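# Hang the long rail by its end hooks on two posts

## Task

Place the long rail on the two posts so that the hook at each of its ends sits fully down inside the slot marked in red. When finished, the posts must bear the rail's weight, and apart from the posts and the robot nothing may be touching it. The rail has to stay put unaided: if a gripper is still steadying it, the rail must neither roll nor drop far once the robot lets go. A rail held in place only by the robot at the end does not count.

## Robot and tools

Robot: two arms, left_arm and right_arm, each ending in a parallel gripper. All positions use one shared scene frame. The origin lies on the table surface midway between the arms, +z is up, +x reaches out across the table, and left_arm sits on the +y side. The names left and right refer to the arms, not to either side of a camera picture. A gripper's fingers point along its own +z axis and close along its own y axis. The reported end_effector_position is the point between the finger pads, roughly 1 cm short of the fingertips.

Row layout: every commanded row is 16 plain numbers, always for both arms, even if one stays still: left_arm x, y, z, qw, qx, qy, qz, opening, then right_arm x, y, z, qw, qx, qy, qz, opening. x, y, z are an absolute target position for that gripper in metres in the scene frame; qw, qx, qy, qz are an absolute target orientation as a quaternion, w first, in the scene frame. Opening runs from -1 (closed) to +1 (fully open, 0.094 m). It is a target finger opening on the grip_measured scale, not an offset.

Tools:
- execute_actions(actions): a list of actions run one after another. Each action is a table of 1 to 15 rows; each row lasts one control step of 1/30 s, and if fewer than 15 rows are given the last row is repeated to fill 15 steps. An empty list only returns state and images. Any target more than 0.6 m from that gripper's current position, measured along the gripper's own axes, gets the action refused for both arms; a malformed action, or a first action failing that check against the latest reported state, rejects the whole call with no motion.
- move(target, speed, blocking): target is one 16-number row as above (absolute poses). Each gripper travels a straight line toward its pose; both paths finish together, lasting between 0.5 and 10 s (cut off at 10 s). speed is the path's top speed in m/s, 0.002 to 0.5, default 0.25; rotation is capped at twice that value in rad/s. Grippers take the shorter turning direction. Paths do not avoid obstacles or the other arm. The gripper may lag, wander, or overshoot speed, especially with a near-straight arm. Openings are applied at the move's start. With blocking=false you get a result after 0.5 s while motion continues; use wait(0) to check, and call wait or stop before sending further rows or moves.
- wait(seconds): 0 to 10; lets the scene run while arms hold their last command; returns early if a running move finishes.
- stop(): brakes a running move; faster arms need more room. Fingers keep moving.
- zoom_image(camera, region): enlarges part of the latest image; camera is cam_high, cam_low, cam_left_wrist or cam_right_wrist; region is [x0, y0, x1, y1] in pixels with (0,0) top-left, at most 504 by 504.
- finished_scene(scene): ends the current scene, given its number; irreversible, and its result reports success. Replying without any tool call also ends things.

Controller behaviour: each control step the commanded pose is clamped to within 70 mm and 16 degrees of the measured pose, then damped inverse kinematics chases it, favouring position over orientation. Distant targets therefore take several actions; after an action the arm only continues to its last clamped pose, so send the remainder next. Arms usually settle a centimetre or more off, mostly low, and printed positions get less accurate at long reach. Elbows stop just shy of straight. To keep an orientation, resend the same quaternion each row rather than copying the drifted reported one. To keep an arm still, resend its full last-reported pose and desired opening every call.

Results: a state line `left_arm: …` | `right_arm: …` with each gripper's position and quaternion; images from cam_high, cam_low, cam_left_wrist, cam_right_wrist (896x504 each); step readings of end_effector_position, with HELD marking steps where an arm's command was held back; "Hand target" lines showing what the controller is driving toward; grip_measured, the finger opening on the command scale (the last Joint positions value is the opening in metres; readings may be off by about 1 mm). A "pose unreachable" line means the clearance check altered or blocked that arm's command. A move adds a "move:" line: done, off_target, moving, held or fault, plus limits (paced = pose clipped; held = some steps blocked, after which the arm may jump faster), and each gripper's distance from its pose. If only one arm is named, the other finished fine. Joint ranges (rad): waist -2.618 to 3.054, shoulder 0.000 to 3.142, elbow 0.000 to 3.142, wrist pitch -1.571 to 1.571, wrist yaw -1.571 to 1.571, wrist roll -2.094 to 2.094.

Gripping: command an opening below grip_measured to hold; about 0.03 below is firm, less is gentler. Pads push about 50 to 62 N (less on some grippers, less on parts under about 2 mm thick), with a brief spike at first contact.

Cautions: faster contact and targets further past the contact hit and press harder; avoid slams, hard pushes, slips and drops. Never let the arms collide or press on each other. Nothing may leave the table. Parts held may be tugged briefly and loose objects nudged. Holding loads heats motors: MOTOR HOT warns from 75 °C, at 90 °C that arm stops for 10 s, and at 100 °C it goes limp and falls; these show as OVER-TEMPERATURE FAULT lines. Release the rail only once both hooks are seated, then confirm it stays.

Each tool is called after "Request:" as name([rows], argument=value, ...), one row to a line, values as JSON.

## Session

Request:
execute_actions(actions=[])

Scene clock: 0.00 s.
left_arm: end_effector_position=(+0.2062, -0.1038, +0.1123) grip_measured=+1.000 end_effector_quat_wxyz=(-0.014, +0.420, +0.900, -0.118) | right_arm: end_effector_position=(+0.5258, -0.4588, +0.2364) grip_measured=+1.000 end_effector_quat_wxyz=(+0.578, +0.718, +0.127, +0.367)
Joint positions: left_arm=[-0.782  2.286  2.195 -1.383  0.217 -0.106  0.094] | right_arm=[0.195 2.048 1.405 0.546 0.877 2.037 0.094]
Joint velocities: left_arm=[-0.012 -0.022 -0.007 -0.037 -0.007 -0.007  0.   ] | right_arm=[ 0.002 -0.007  0.002 -0.037 -0.007  0.007  0.   ]
Motor temperatures (°C, as the motors report them): left_arm=[26 25 24 24 24 24] | right_arm=[26 26 26 25 24 25]
Hand target (left_arm): +0.208, -0.107, +0.123; -0.000, +0.422, +0.898, -0.126
Hand target (right_arm): +0.525, -0.459, +0.241; +0.580, +0.717, +0.128, +0.365

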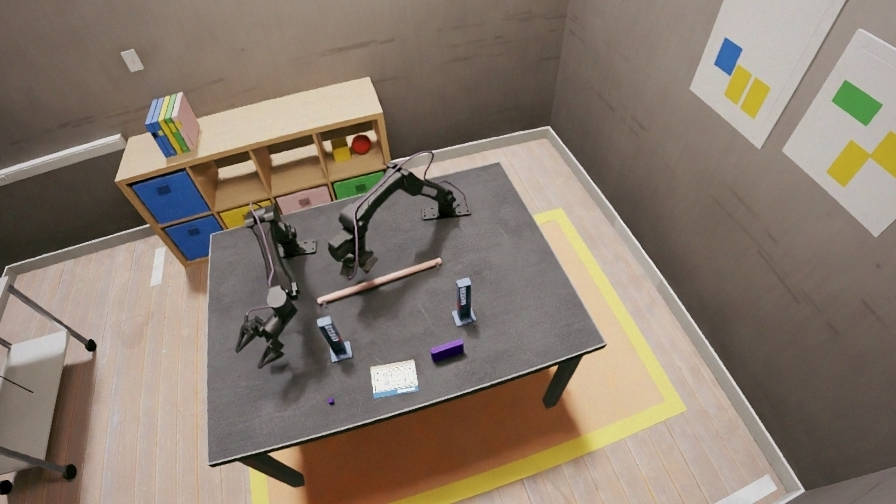

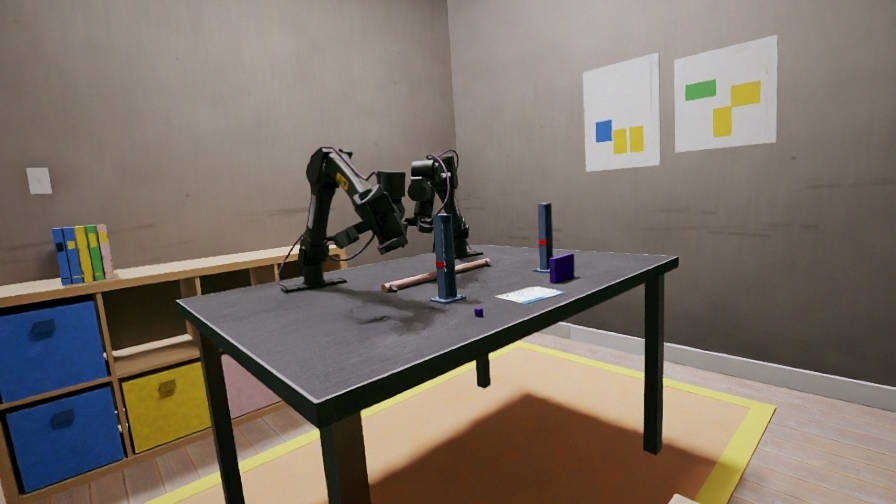

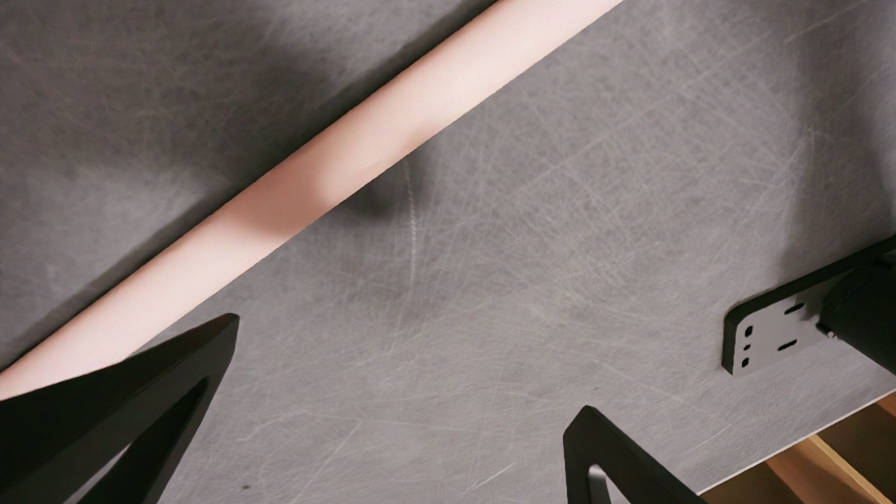

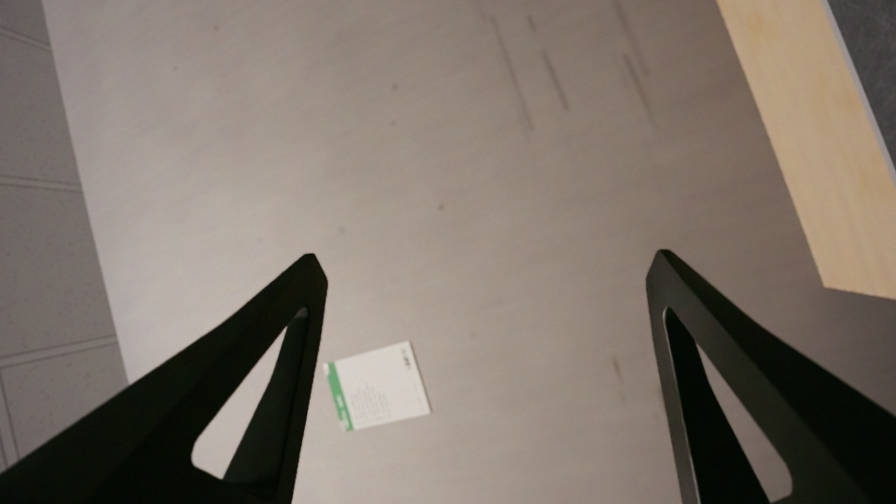

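Request:
zoom_image(camera="cam_high", region=[290, 230, 500, 380])

Request:
zoom_image(camera="cam_low", region=[370, 190, 590, 320])

Region (290, 230, 500, 380) of cam_high's 896x504 image, scaled by 2.400, with more detail than that image has; it fills the top 360 rows of this view, and the rest is white.

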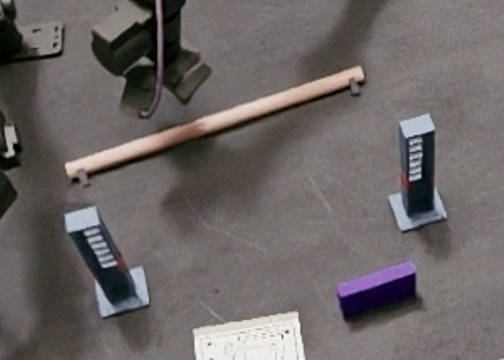

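Region (370, 190, 590, 320) of cam_low's 896x504 image, scaled by 2.291, with more detail than that image has; it fills the top 298 rows of this view, and the rest is white.

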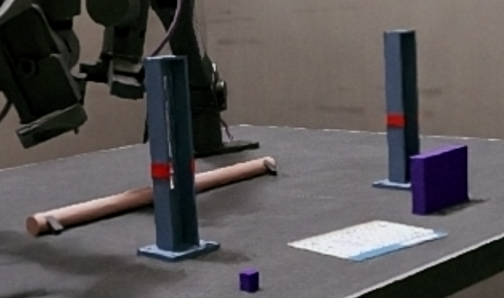

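Request:
move(target=[0.25,0.22,0.25,0,0,1,0,1,0.3,-0.3,0.25,0,0,1,0,1], speed=0.4)

Scene clock: 4.63 s.
left_arm: end_effector_position=(+0.2545, +0.2137, +0.2433) grip_measured=+1.000 end_effector_quat_wxyz=(+0.096, +0.000, +0.995, -0.035) | right_arm: end_effector_position=(+0.3073, -0.3014, +0.2407) grip_measured=+1.000 end_effector_quat_wxyz=(+0.102, +0.014, +0.994, +0.023)
Joint positions: left_arm=[-0.113  1.551  1.736 -1.55   0.011 -0.299  0.094] | right_arm=[ 0.275  1.75   1.941 -1.552 -0.017  0.16   0.094]
Joint velocities: left_arm=[-0.012  0.002  0.017  0.022  0.007 -0.007  0.   ] | right_arm=[-0.007 -0.002 -0.012 -0.022  0.022 -0.022  0.   ]
Motor temperatures (°C, as the motors report them): left_arm=[26 27 24 25 24 24] | right_arm=[26 28 27 26 24 25]
Hand target (left_arm): +0.250, +0.221, +0.248; +0.104, +0.000, +0.994, -0.028
Hand target (right_arm): +0.301, -0.301, +0.243; +0.103, +0.005, +0.994, +0.019
Off the commanded pose (left_arm): 0.010 m, 12 deg.
Off the commanded pose (right_arm): 0.012 m, 12 deg.
joint sent to its limit (left arm) — the command would take joint 4 (wrist pitch) past its lower limit, so that joint was sent only as far as its limit.
joint sent to its limit (right arm) — the command would take joint 4 (wrist pitch) past its lower limit, so that joint was sent only as far as its limit.
move: off_target (left_arm, right_arm)

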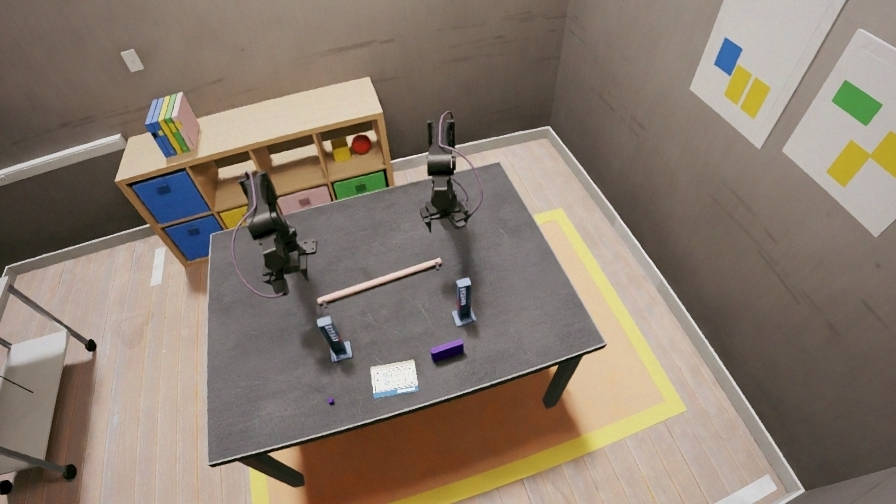

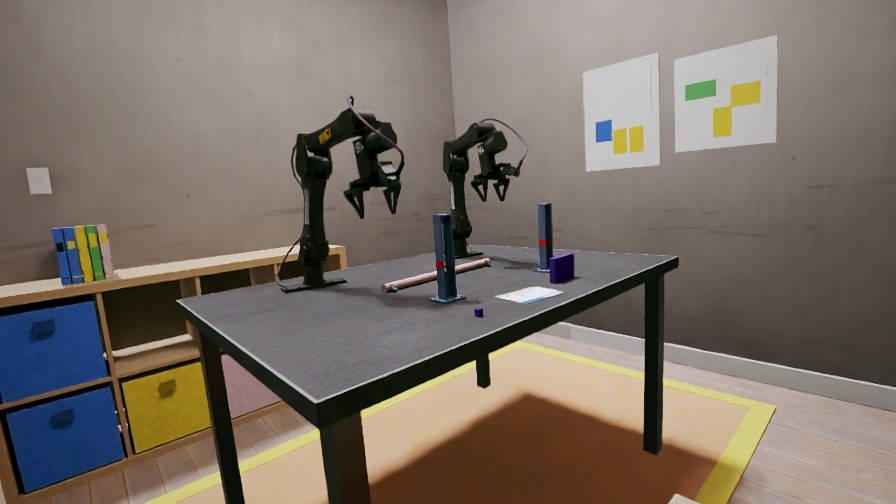

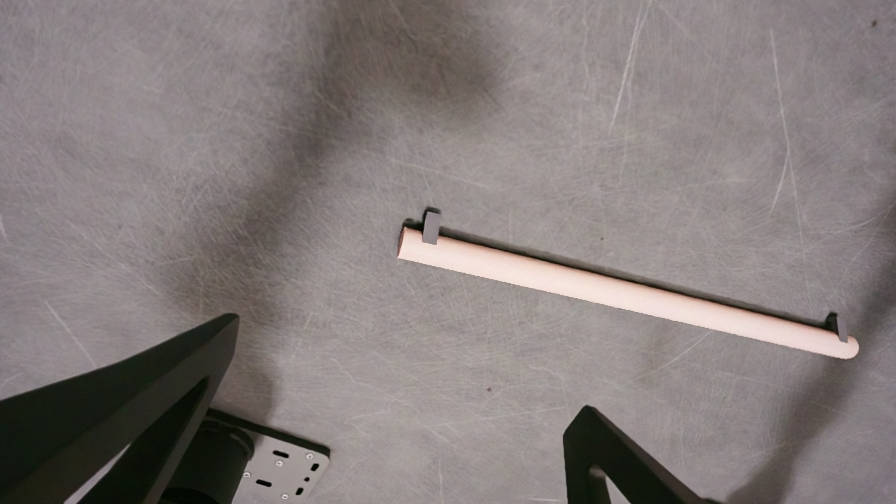

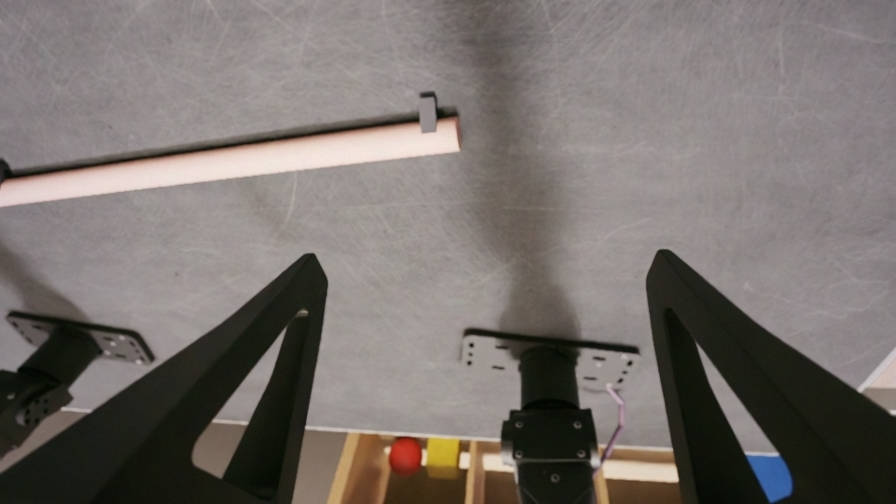

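Request:
move(target=[0.22,0.1,0.1,0,0.707,0.707,0,1,0.22,-0.19,0.1,0,0.707,-0.707,0,1], speed=0.4)

Scene clock: 7.83 s.
left_arm: end_effector_position=(+0.2184, +0.1016, +0.1015) grip_measured=+1.000 end_effector_quat_wxyz=(-0.007, +0.699, +0.715, -0.010) | right_arm: end_effector_position=(+0.2232, -0.1890, +0.1036) grip_measured=+1.000 end_effector_quat_wxyz=(-0.006, +0.701, -0.713, -0.005)
Joint positions: left_arm=[-0.49   1.761  1.41  -1.235  0.018  0.872  0.094] | right_arm=[ 0.69   1.699  1.345 -1.209 -0.013 -1.009  0.094]
Joint velocities: left_arm=[-0.002 -0.002 -0.022 -0.007 -0.037 -0.007  0.   ] | right_arm=[-0.002 -0.012 -0.007  0.066 -0.022 -0.037  0.   ]
Motor temperatures (°C, as the motors report them): left_arm=[26 27 24 25 24 24] | right_arm=[26 28 27 26 24 25]
Hand target (left_arm): +0.220, +0.099, +0.099; -0.002, +0.706, +0.708, -0.006
Hand target (right_arm): +0.221, -0.187, +0.099; -0.002, +0.707, -0.707, -0.007
Off the commanded pose (left_arm): 0.003 m, 2 deg.
Off the commanded pose (right_arm): 0.005 m, 1 deg.
move: done

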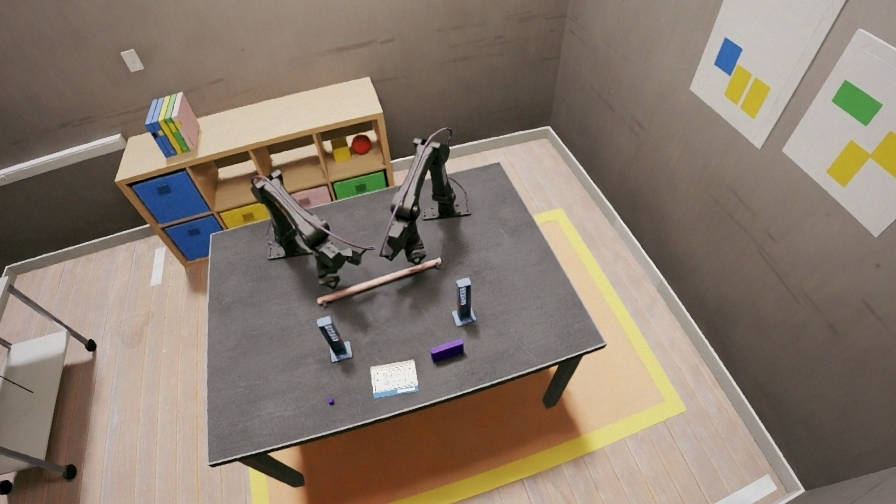

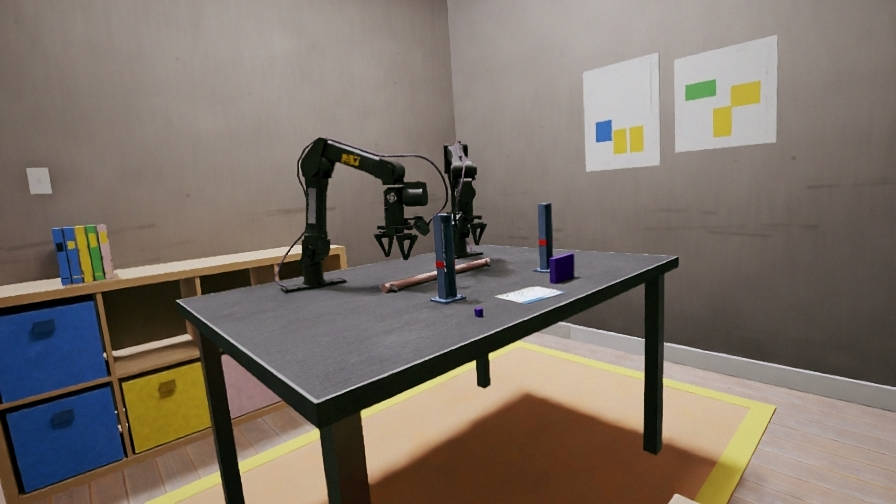

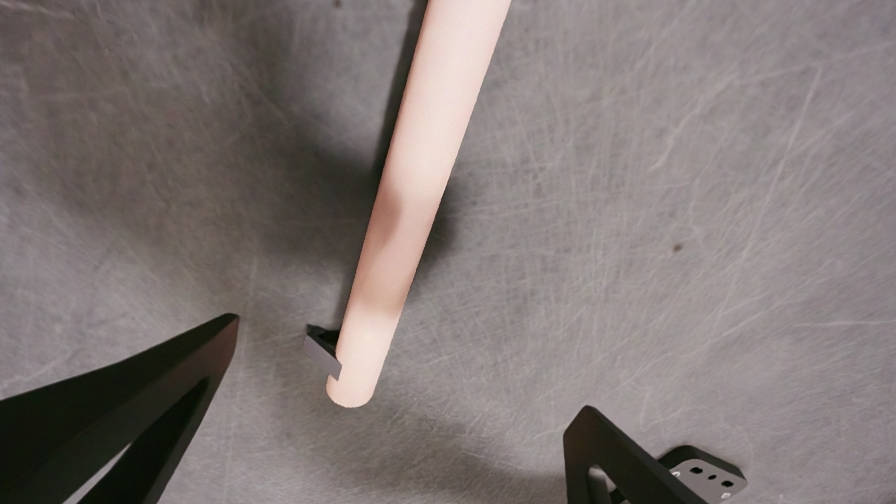

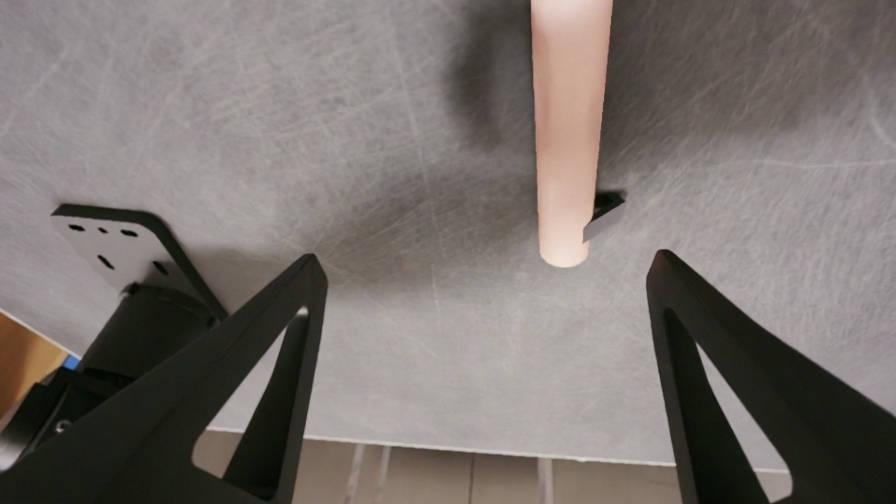

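Request:
move(target=[0.232,0.12,0.045,0,0.707,0.707,0,0.6,0.255,-0.19,0.045,0,0.707,-0.707,0,0.6])

Request:
zoom_image(camera="cam_low", region=[370, 240, 470, 310])

Request:
zoom_image(camera="cam_high", region=[430, 270, 500, 330])

Scene clock: 9.07 s.
left_arm: end_effector_position=(+0.2278, +0.1189, +0.0462) grip_measured=+0.602 end_effector_quat_wxyz=(-0.006, +0.707, +0.708, -0.003) | right_arm: end_effector_position=(+0.2547, -0.1879, +0.0454) grip_measured=+0.602 end_effector_quat_wxyz=(+0.005, +0.707, -0.707, +0.002)
Joint positions: left_arm=[-0.437  1.794  1.225 -1.015  0.003  0.947  0.075] | right_arm=[ 0.654  1.863  1.311 -1.026  0.005 -1.063  0.075]
Joint velocities: left_arm=[-0.012  0.002 -0.007 -0.066  0.022 -0.037  0.001] | right_arm=[-0.002 -0.017 -0.022 -0.066 -0.037  0.022  0.   ]
Motor temperatures (°C, as the motors report them): left_arm=[26 27 24 25 24 24] | right_arm=[26 28 27 26 24 25]
Hand target (left_arm): +0.232, +0.120, +0.045; +0.000, +0.707, +0.707, +0.001
Hand target (right_arm): +0.256, -0.189, +0.045; +0.000, +0.707, -0.707, +0.001
Off the commanded pose (left_arm): 0.004 m, 1 deg.
Off the commanded pose (right_arm): 0.002 m, 1 deg.
move: done

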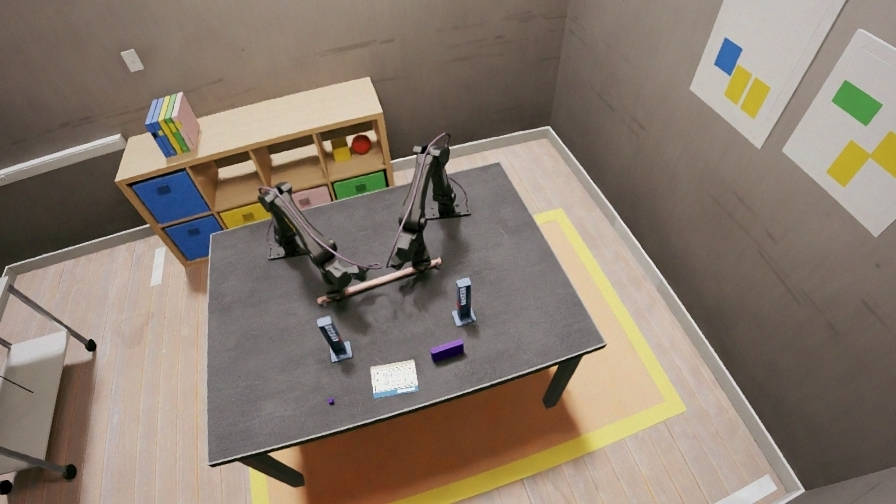

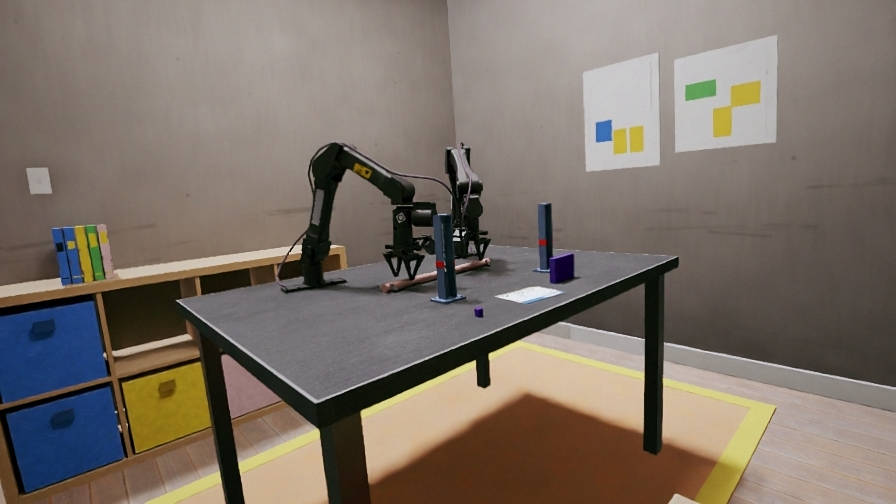

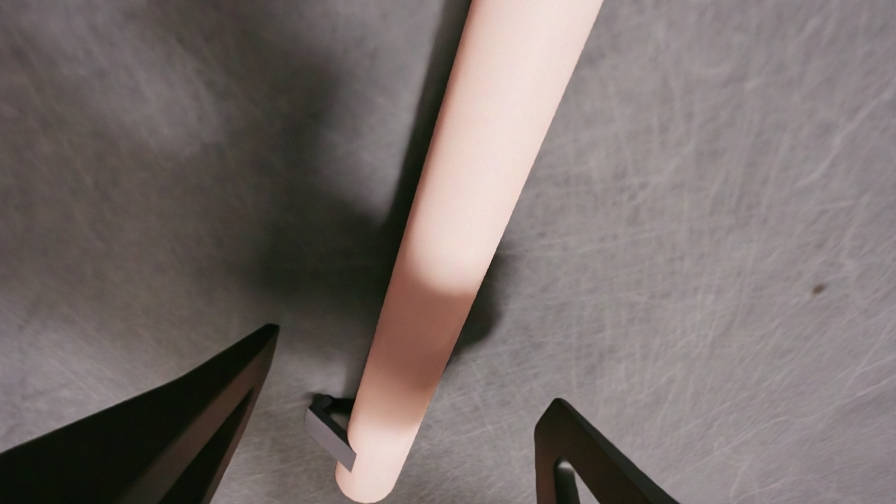

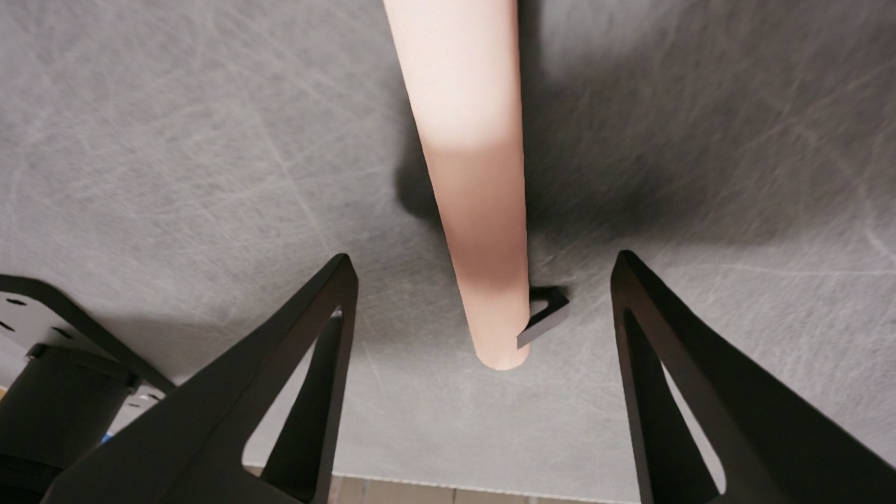

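Region (370, 240, 470, 310) of cam_low's 896x504 image, scaled by 5.040, with more detail than that image has; it fills the top 353 rows of this view, and the rest is white.

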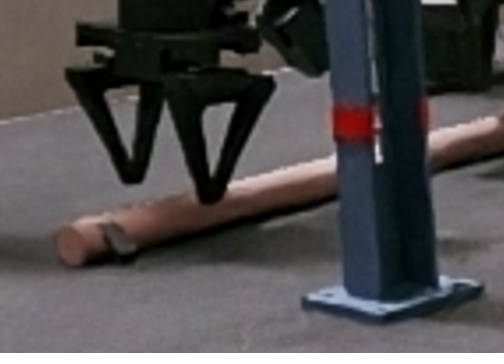

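Region (430, 270, 500, 330) of cam_high's 896x504 image, scaled by 7.200, with more detail than that image has; it fills the top 432 rows of this view, and the rest is white.

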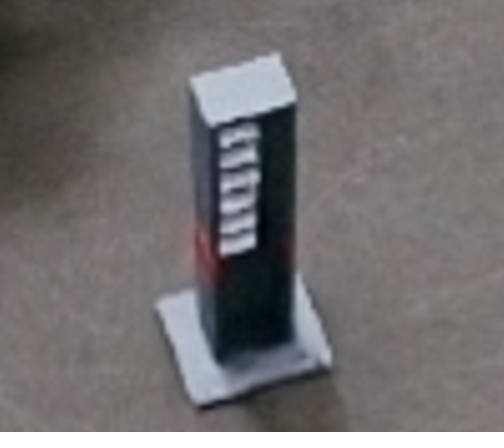

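Request:
move(target=[0.231,0.12,0.016,0,0.68,0.733,0,0.6,0.256,-0.19,0.016,0,0.733,-0.68,0,0.6], speed=0.08)

Request:
move(target=[0.231,0.12,0.016,0,0.68,0.733,0,-0.4,0.256,-0.19,0.016,0,0.733,-0.68,0,-0.4])

Scene clock: 10.27 s.
left_arm: end_effector_position=(+0.2281, +0.1187, +0.0188) grip_measured=+0.602 end_effector_quat_wxyz=(-0.004, +0.686, +0.727, -0.002) | right_arm: end_effector_position=(+0.2571, -0.1867, +0.0204) grip_measured=+0.602 end_effector_quat_wxyz=(-0.002, +0.734, -0.679, +0.004)
Joint positions: left_arm=[-0.437  1.829  1.153 -0.902  0.003  0.891  0.075] | right_arm=[ 0.654  1.894  1.245 -0.916  0.007 -1.139  0.075]
Joint velocities: left_arm=[-0.012 -0.012 -0.007  0.066 -0.022 -0.007  0.001] | right_arm=[ 0.002 -0.012 -0.002 -0.007  0.007 -0.022 -0.   ]
Motor temperatures (°C, as the motors report them): left_arm=[26 27 24 25 24 24] | right_arm=[26 29 27 26 24 25]
Hand target (left_arm): +0.231, +0.120, +0.016; +0.000, +0.680, +0.733, +0.000
Hand target (right_arm): +0.257, -0.190, +0.016; +0.000, +0.733, -0.680, +0.000
Off the commanded pose (left_arm): 0.004 m, 1 deg.
Off the commanded pose (right_arm): 0.006 m, 1 deg.
move: done

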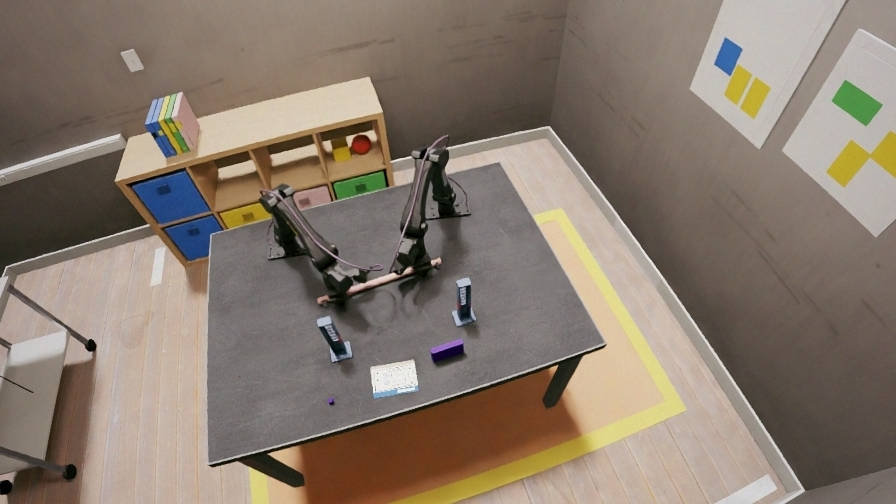

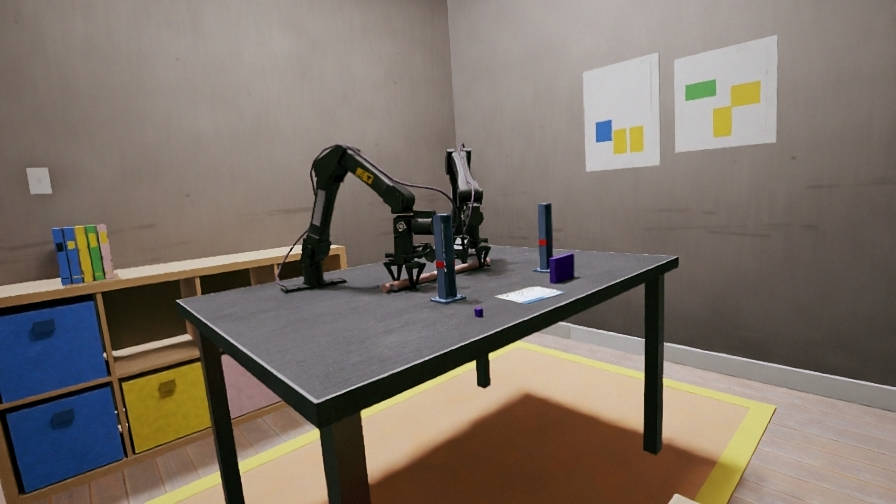

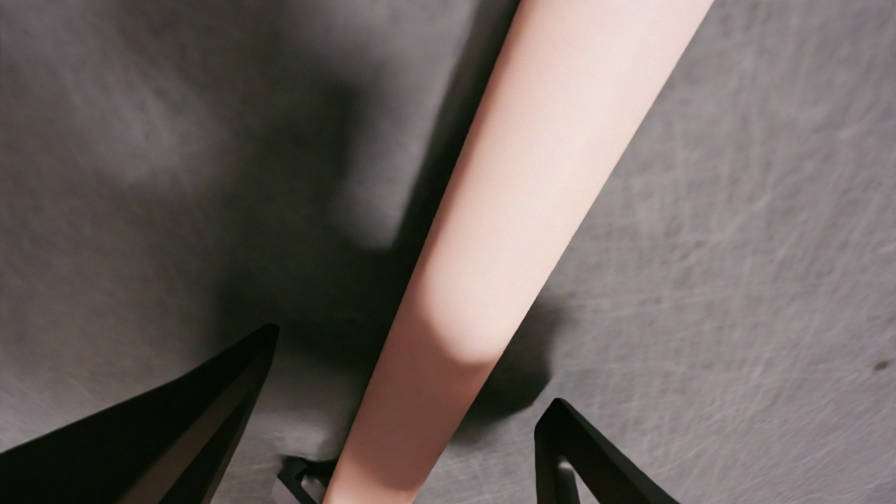

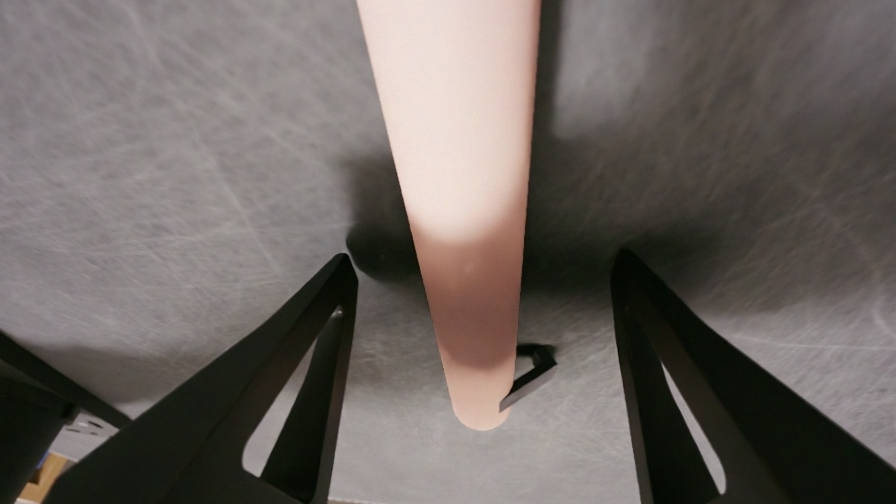

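Scene clock: 10.97 s.
left_arm: end_effector_position=(+0.2282, +0.1186, +0.0188) grip_measured=-0.398 end_effector_quat_wxyz=(-0.003, +0.686, +0.727, -0.002) | right_arm: end_effector_position=(+0.2572, -0.1871, +0.0204) grip_measured=-0.398 end_effector_quat_wxyz=(-0.002, +0.734, -0.679, +0.005)
Joint positions: left_arm=[-0.437  1.829  1.153 -0.902  0.003  0.89   0.028] | right_arm=[ 0.654  1.894  1.245 -0.916  0.009 -1.14   0.028]
Joint velocities: left_arm=[-0.002 -0.007 -0.007  0.066  0.022 -0.007 -0.001] | right_arm=[ 0.007 -0.002  0.012  0.022 -0.037 -0.022 -0.   ]
Motor temperatures (°C, as the motors report them): left_arm=[26 27 24 25 24 24] | right_arm=[26 29 27 26 24 25]
Hand target (left_arm): +0.231, +0.120, +0.016; -0.000, +0.680, +0.733, +0.000
Hand target (right_arm): +0.256, -0.190, +0.016; +0.000, +0.733, -0.680, +0.000
Off the commanded pose (left_arm): 0.004 m, 1 deg.
Off the commanded pose (right_arm): 0.005 m, 1 deg.
move: done

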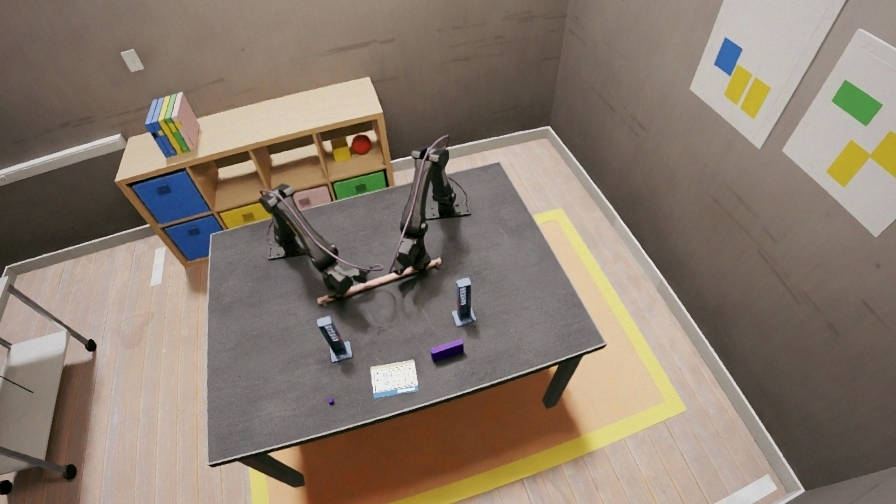

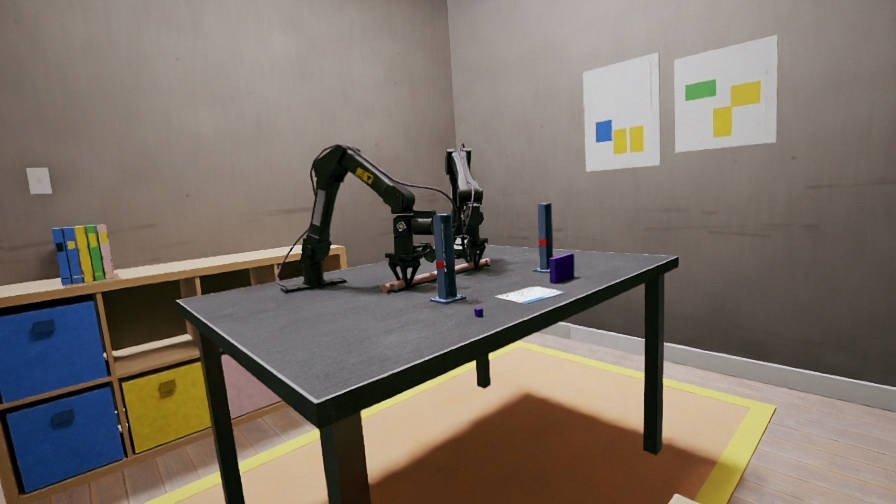

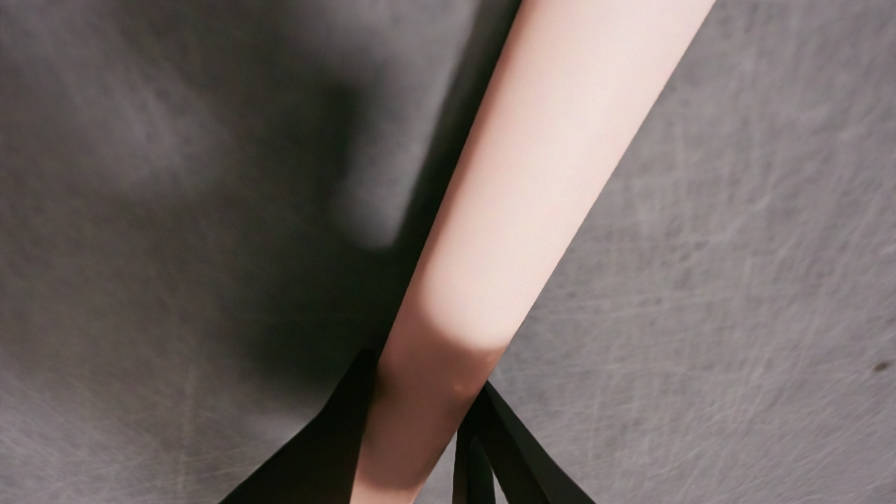

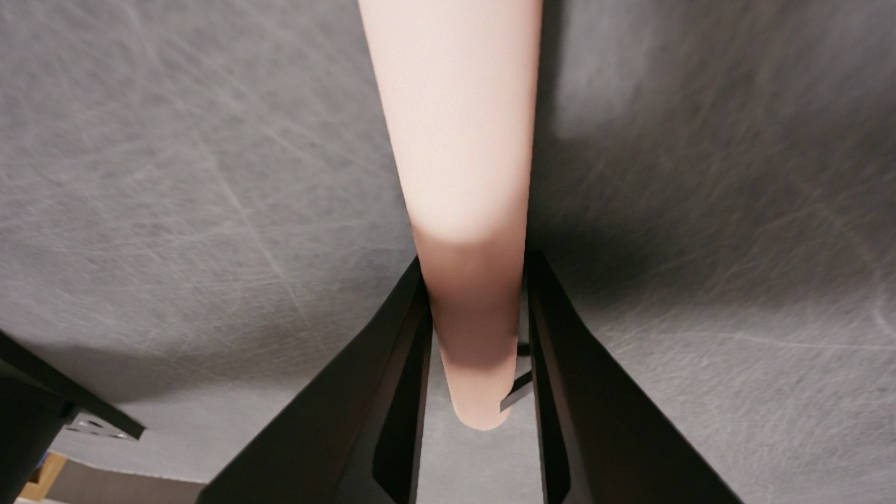

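Request:
move(target=[0.231,0.12,0.012,0,0.68,0.733,0,-0.4,0.256,-0.19,0.011,0,0.733,-0.68,0,-0.4], speed=0.05)

Request:
move(target=[0.231,0.12,0.012,0,0.68,0.733,0,-0.55,0.256,-0.19,0.011,0,0.733,-0.68,0,-0.55])

Scene clock: 12.00 s.
left_arm: end_effector_position=(+0.2287, +0.1183, +0.0168) grip_measured=-0.398 end_effector_quat_wxyz=(-0.000, +0.686, +0.728, -0.002) | right_arm: end_effector_position=(+0.2573, -0.1871, +0.0186) grip_measured=-0.398 end_effector_quat_wxyz=(-0.003, +0.734, -0.679, +0.006)
Joint positions: left_arm=[-0.437  1.829  1.144 -0.887  0.003  0.89   0.028] | right_arm=[ 0.654  1.894  1.237 -0.905  0.009 -1.14   0.028]
Joint velocities: left_arm=[ 0.007 -0.012 -0.007 -0.022  0.022 -0.007 -0.001] | right_arm=[-0.012 -0.002 -0.017  0.051  0.007 -0.066  0.   ]
Motor temperatures (°C, as the motors report them): left_arm=[26 27 24 25 24 24] | right_arm=[26 29 27 26 24 25]
Hand target (left_arm): +0.231, +0.120, +0.012; -0.000, +0.680, +0.733, +0.000
Hand target (right_arm): +0.256, -0.190, +0.011; -0.000, +0.733, -0.680, +0.000
Off the commanded pose (left_arm): 0.006 m, 1 deg.
Off the commanded pose (right_arm): 0.008 m, 1 deg.
move: done

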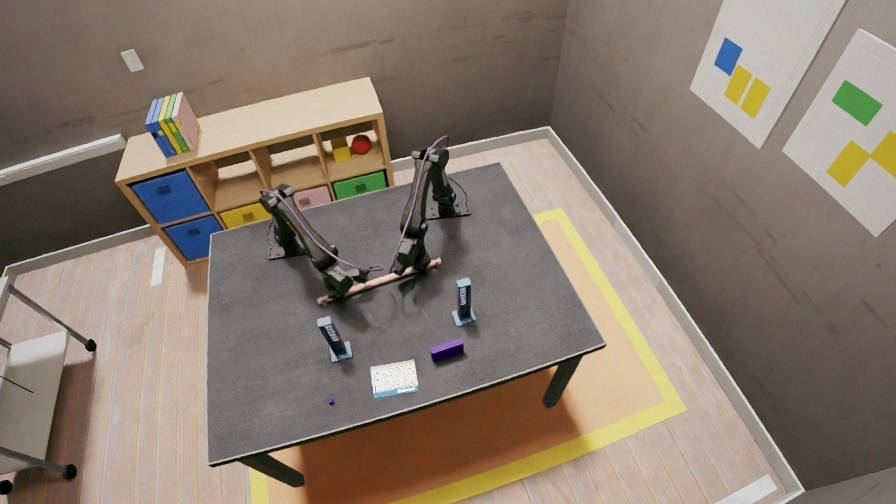

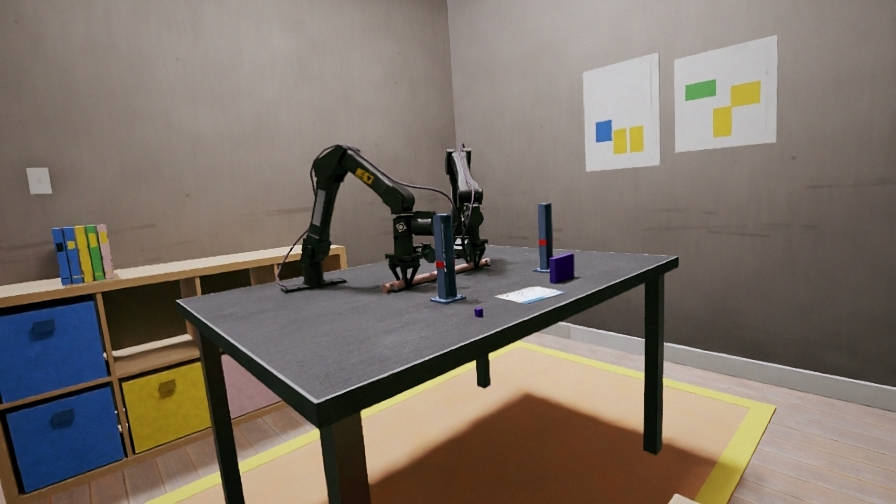

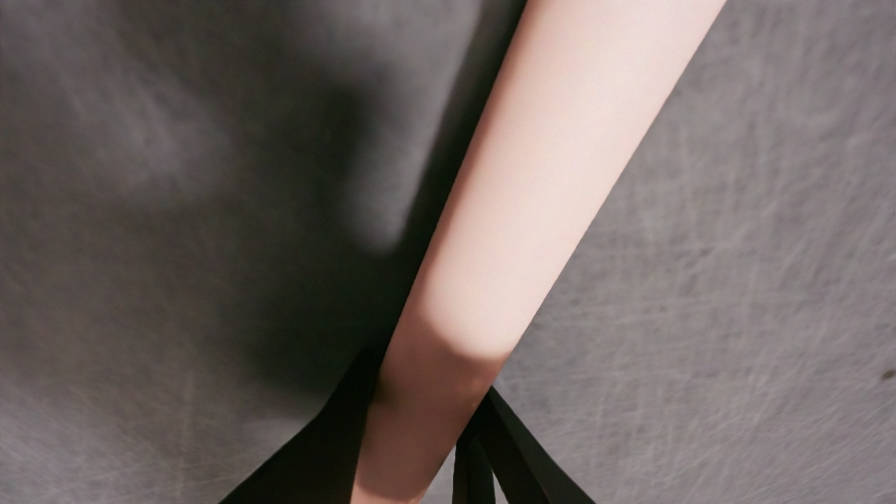

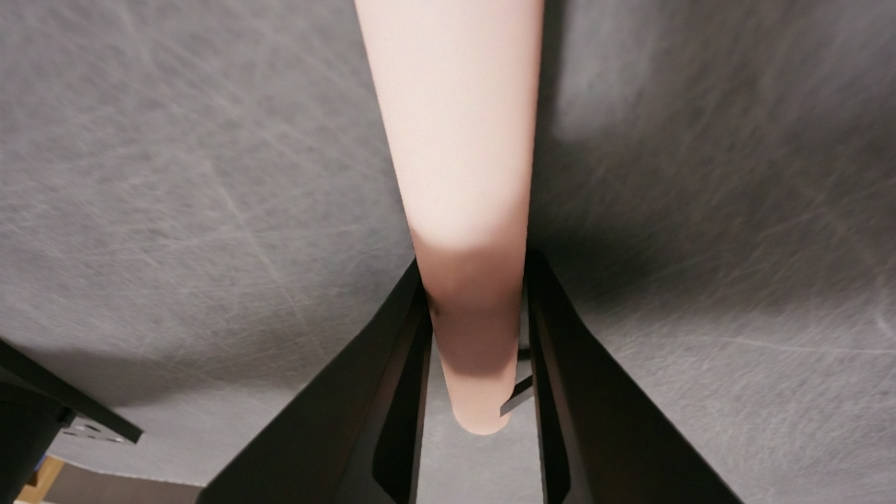

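Scene clock: 12.70 s.
left_arm: end_effector_position=(+0.2288, +0.1182, +0.0168) grip_measured=-0.508 end_effector_quat_wxyz=(+0.000, +0.686, +0.728, -0.001) | right_arm: end_effector_position=(+0.2571, -0.1871, +0.0186) grip_measured=-0.490 end_effector_quat_wxyz=(-0.003, +0.734, -0.679, +0.005)
Joint positions: left_arm=[-0.437  1.829  1.144 -0.886  0.003  0.888  0.023] | right_arm=[ 0.654  1.894  1.237 -0.905  0.009 -1.14   0.024]
Joint velocities: left_arm=[ 0.002 -0.022  0.017 -0.066 -0.037  0.007 -0.   ] | right_arm=[ 0.002 -0.002 -0.007 -0.037 -0.066  0.051  0.   ]
Motor temperatures (°C, as the motors report them): left_arm=[26 27 24 25 24 24] | right_arm=[26 29 27 26 24 25]
Hand target (left_arm): +0.231, +0.120, +0.012; +0.000, +0.680, +0.733, +0.000
Hand target (right_arm): +0.256, -0.190, +0.011; +0.000, +0.733, -0.680, +0.000
Off the commanded pose (left_arm): 0.006 m, 1 deg.
Off the commanded pose (right_arm): 0.008 m, 1 deg.
move: done

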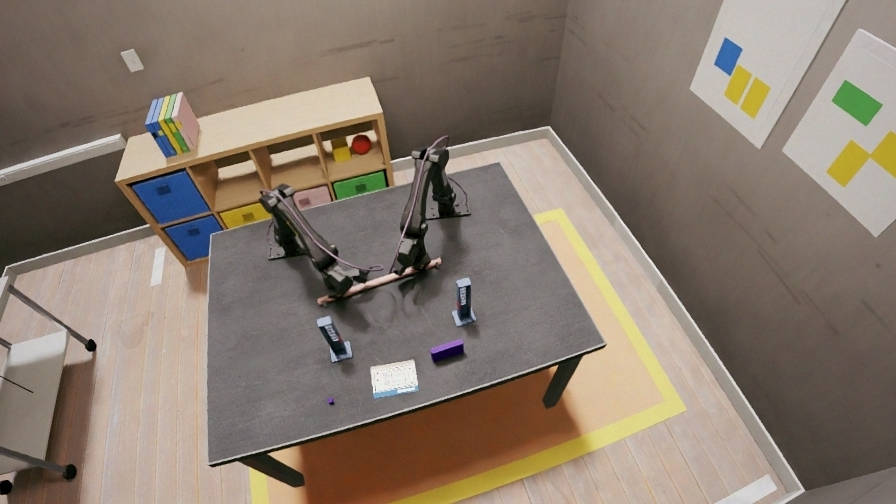

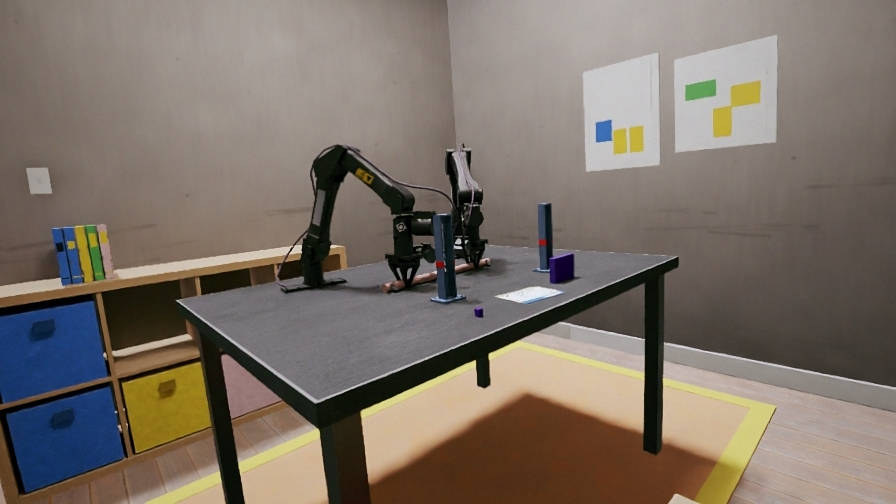

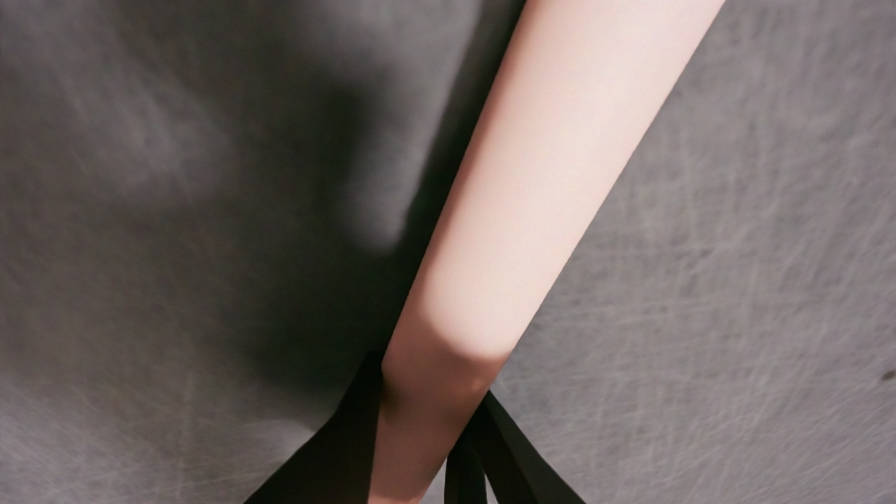

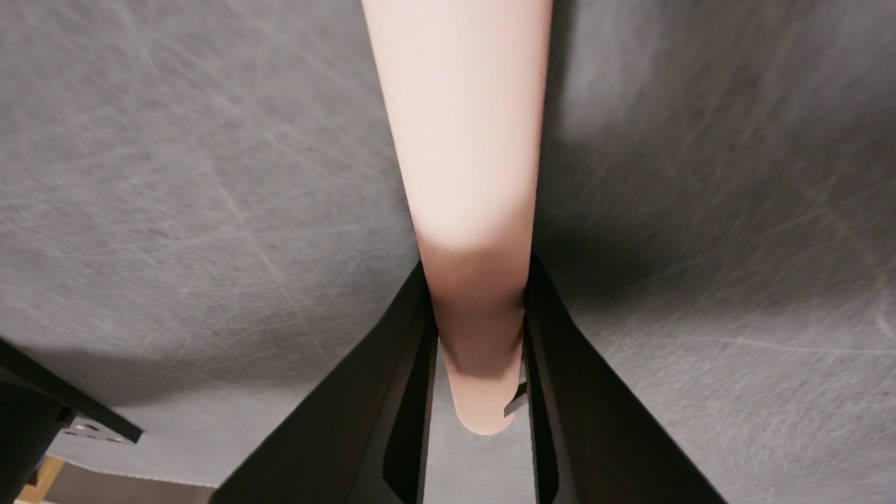

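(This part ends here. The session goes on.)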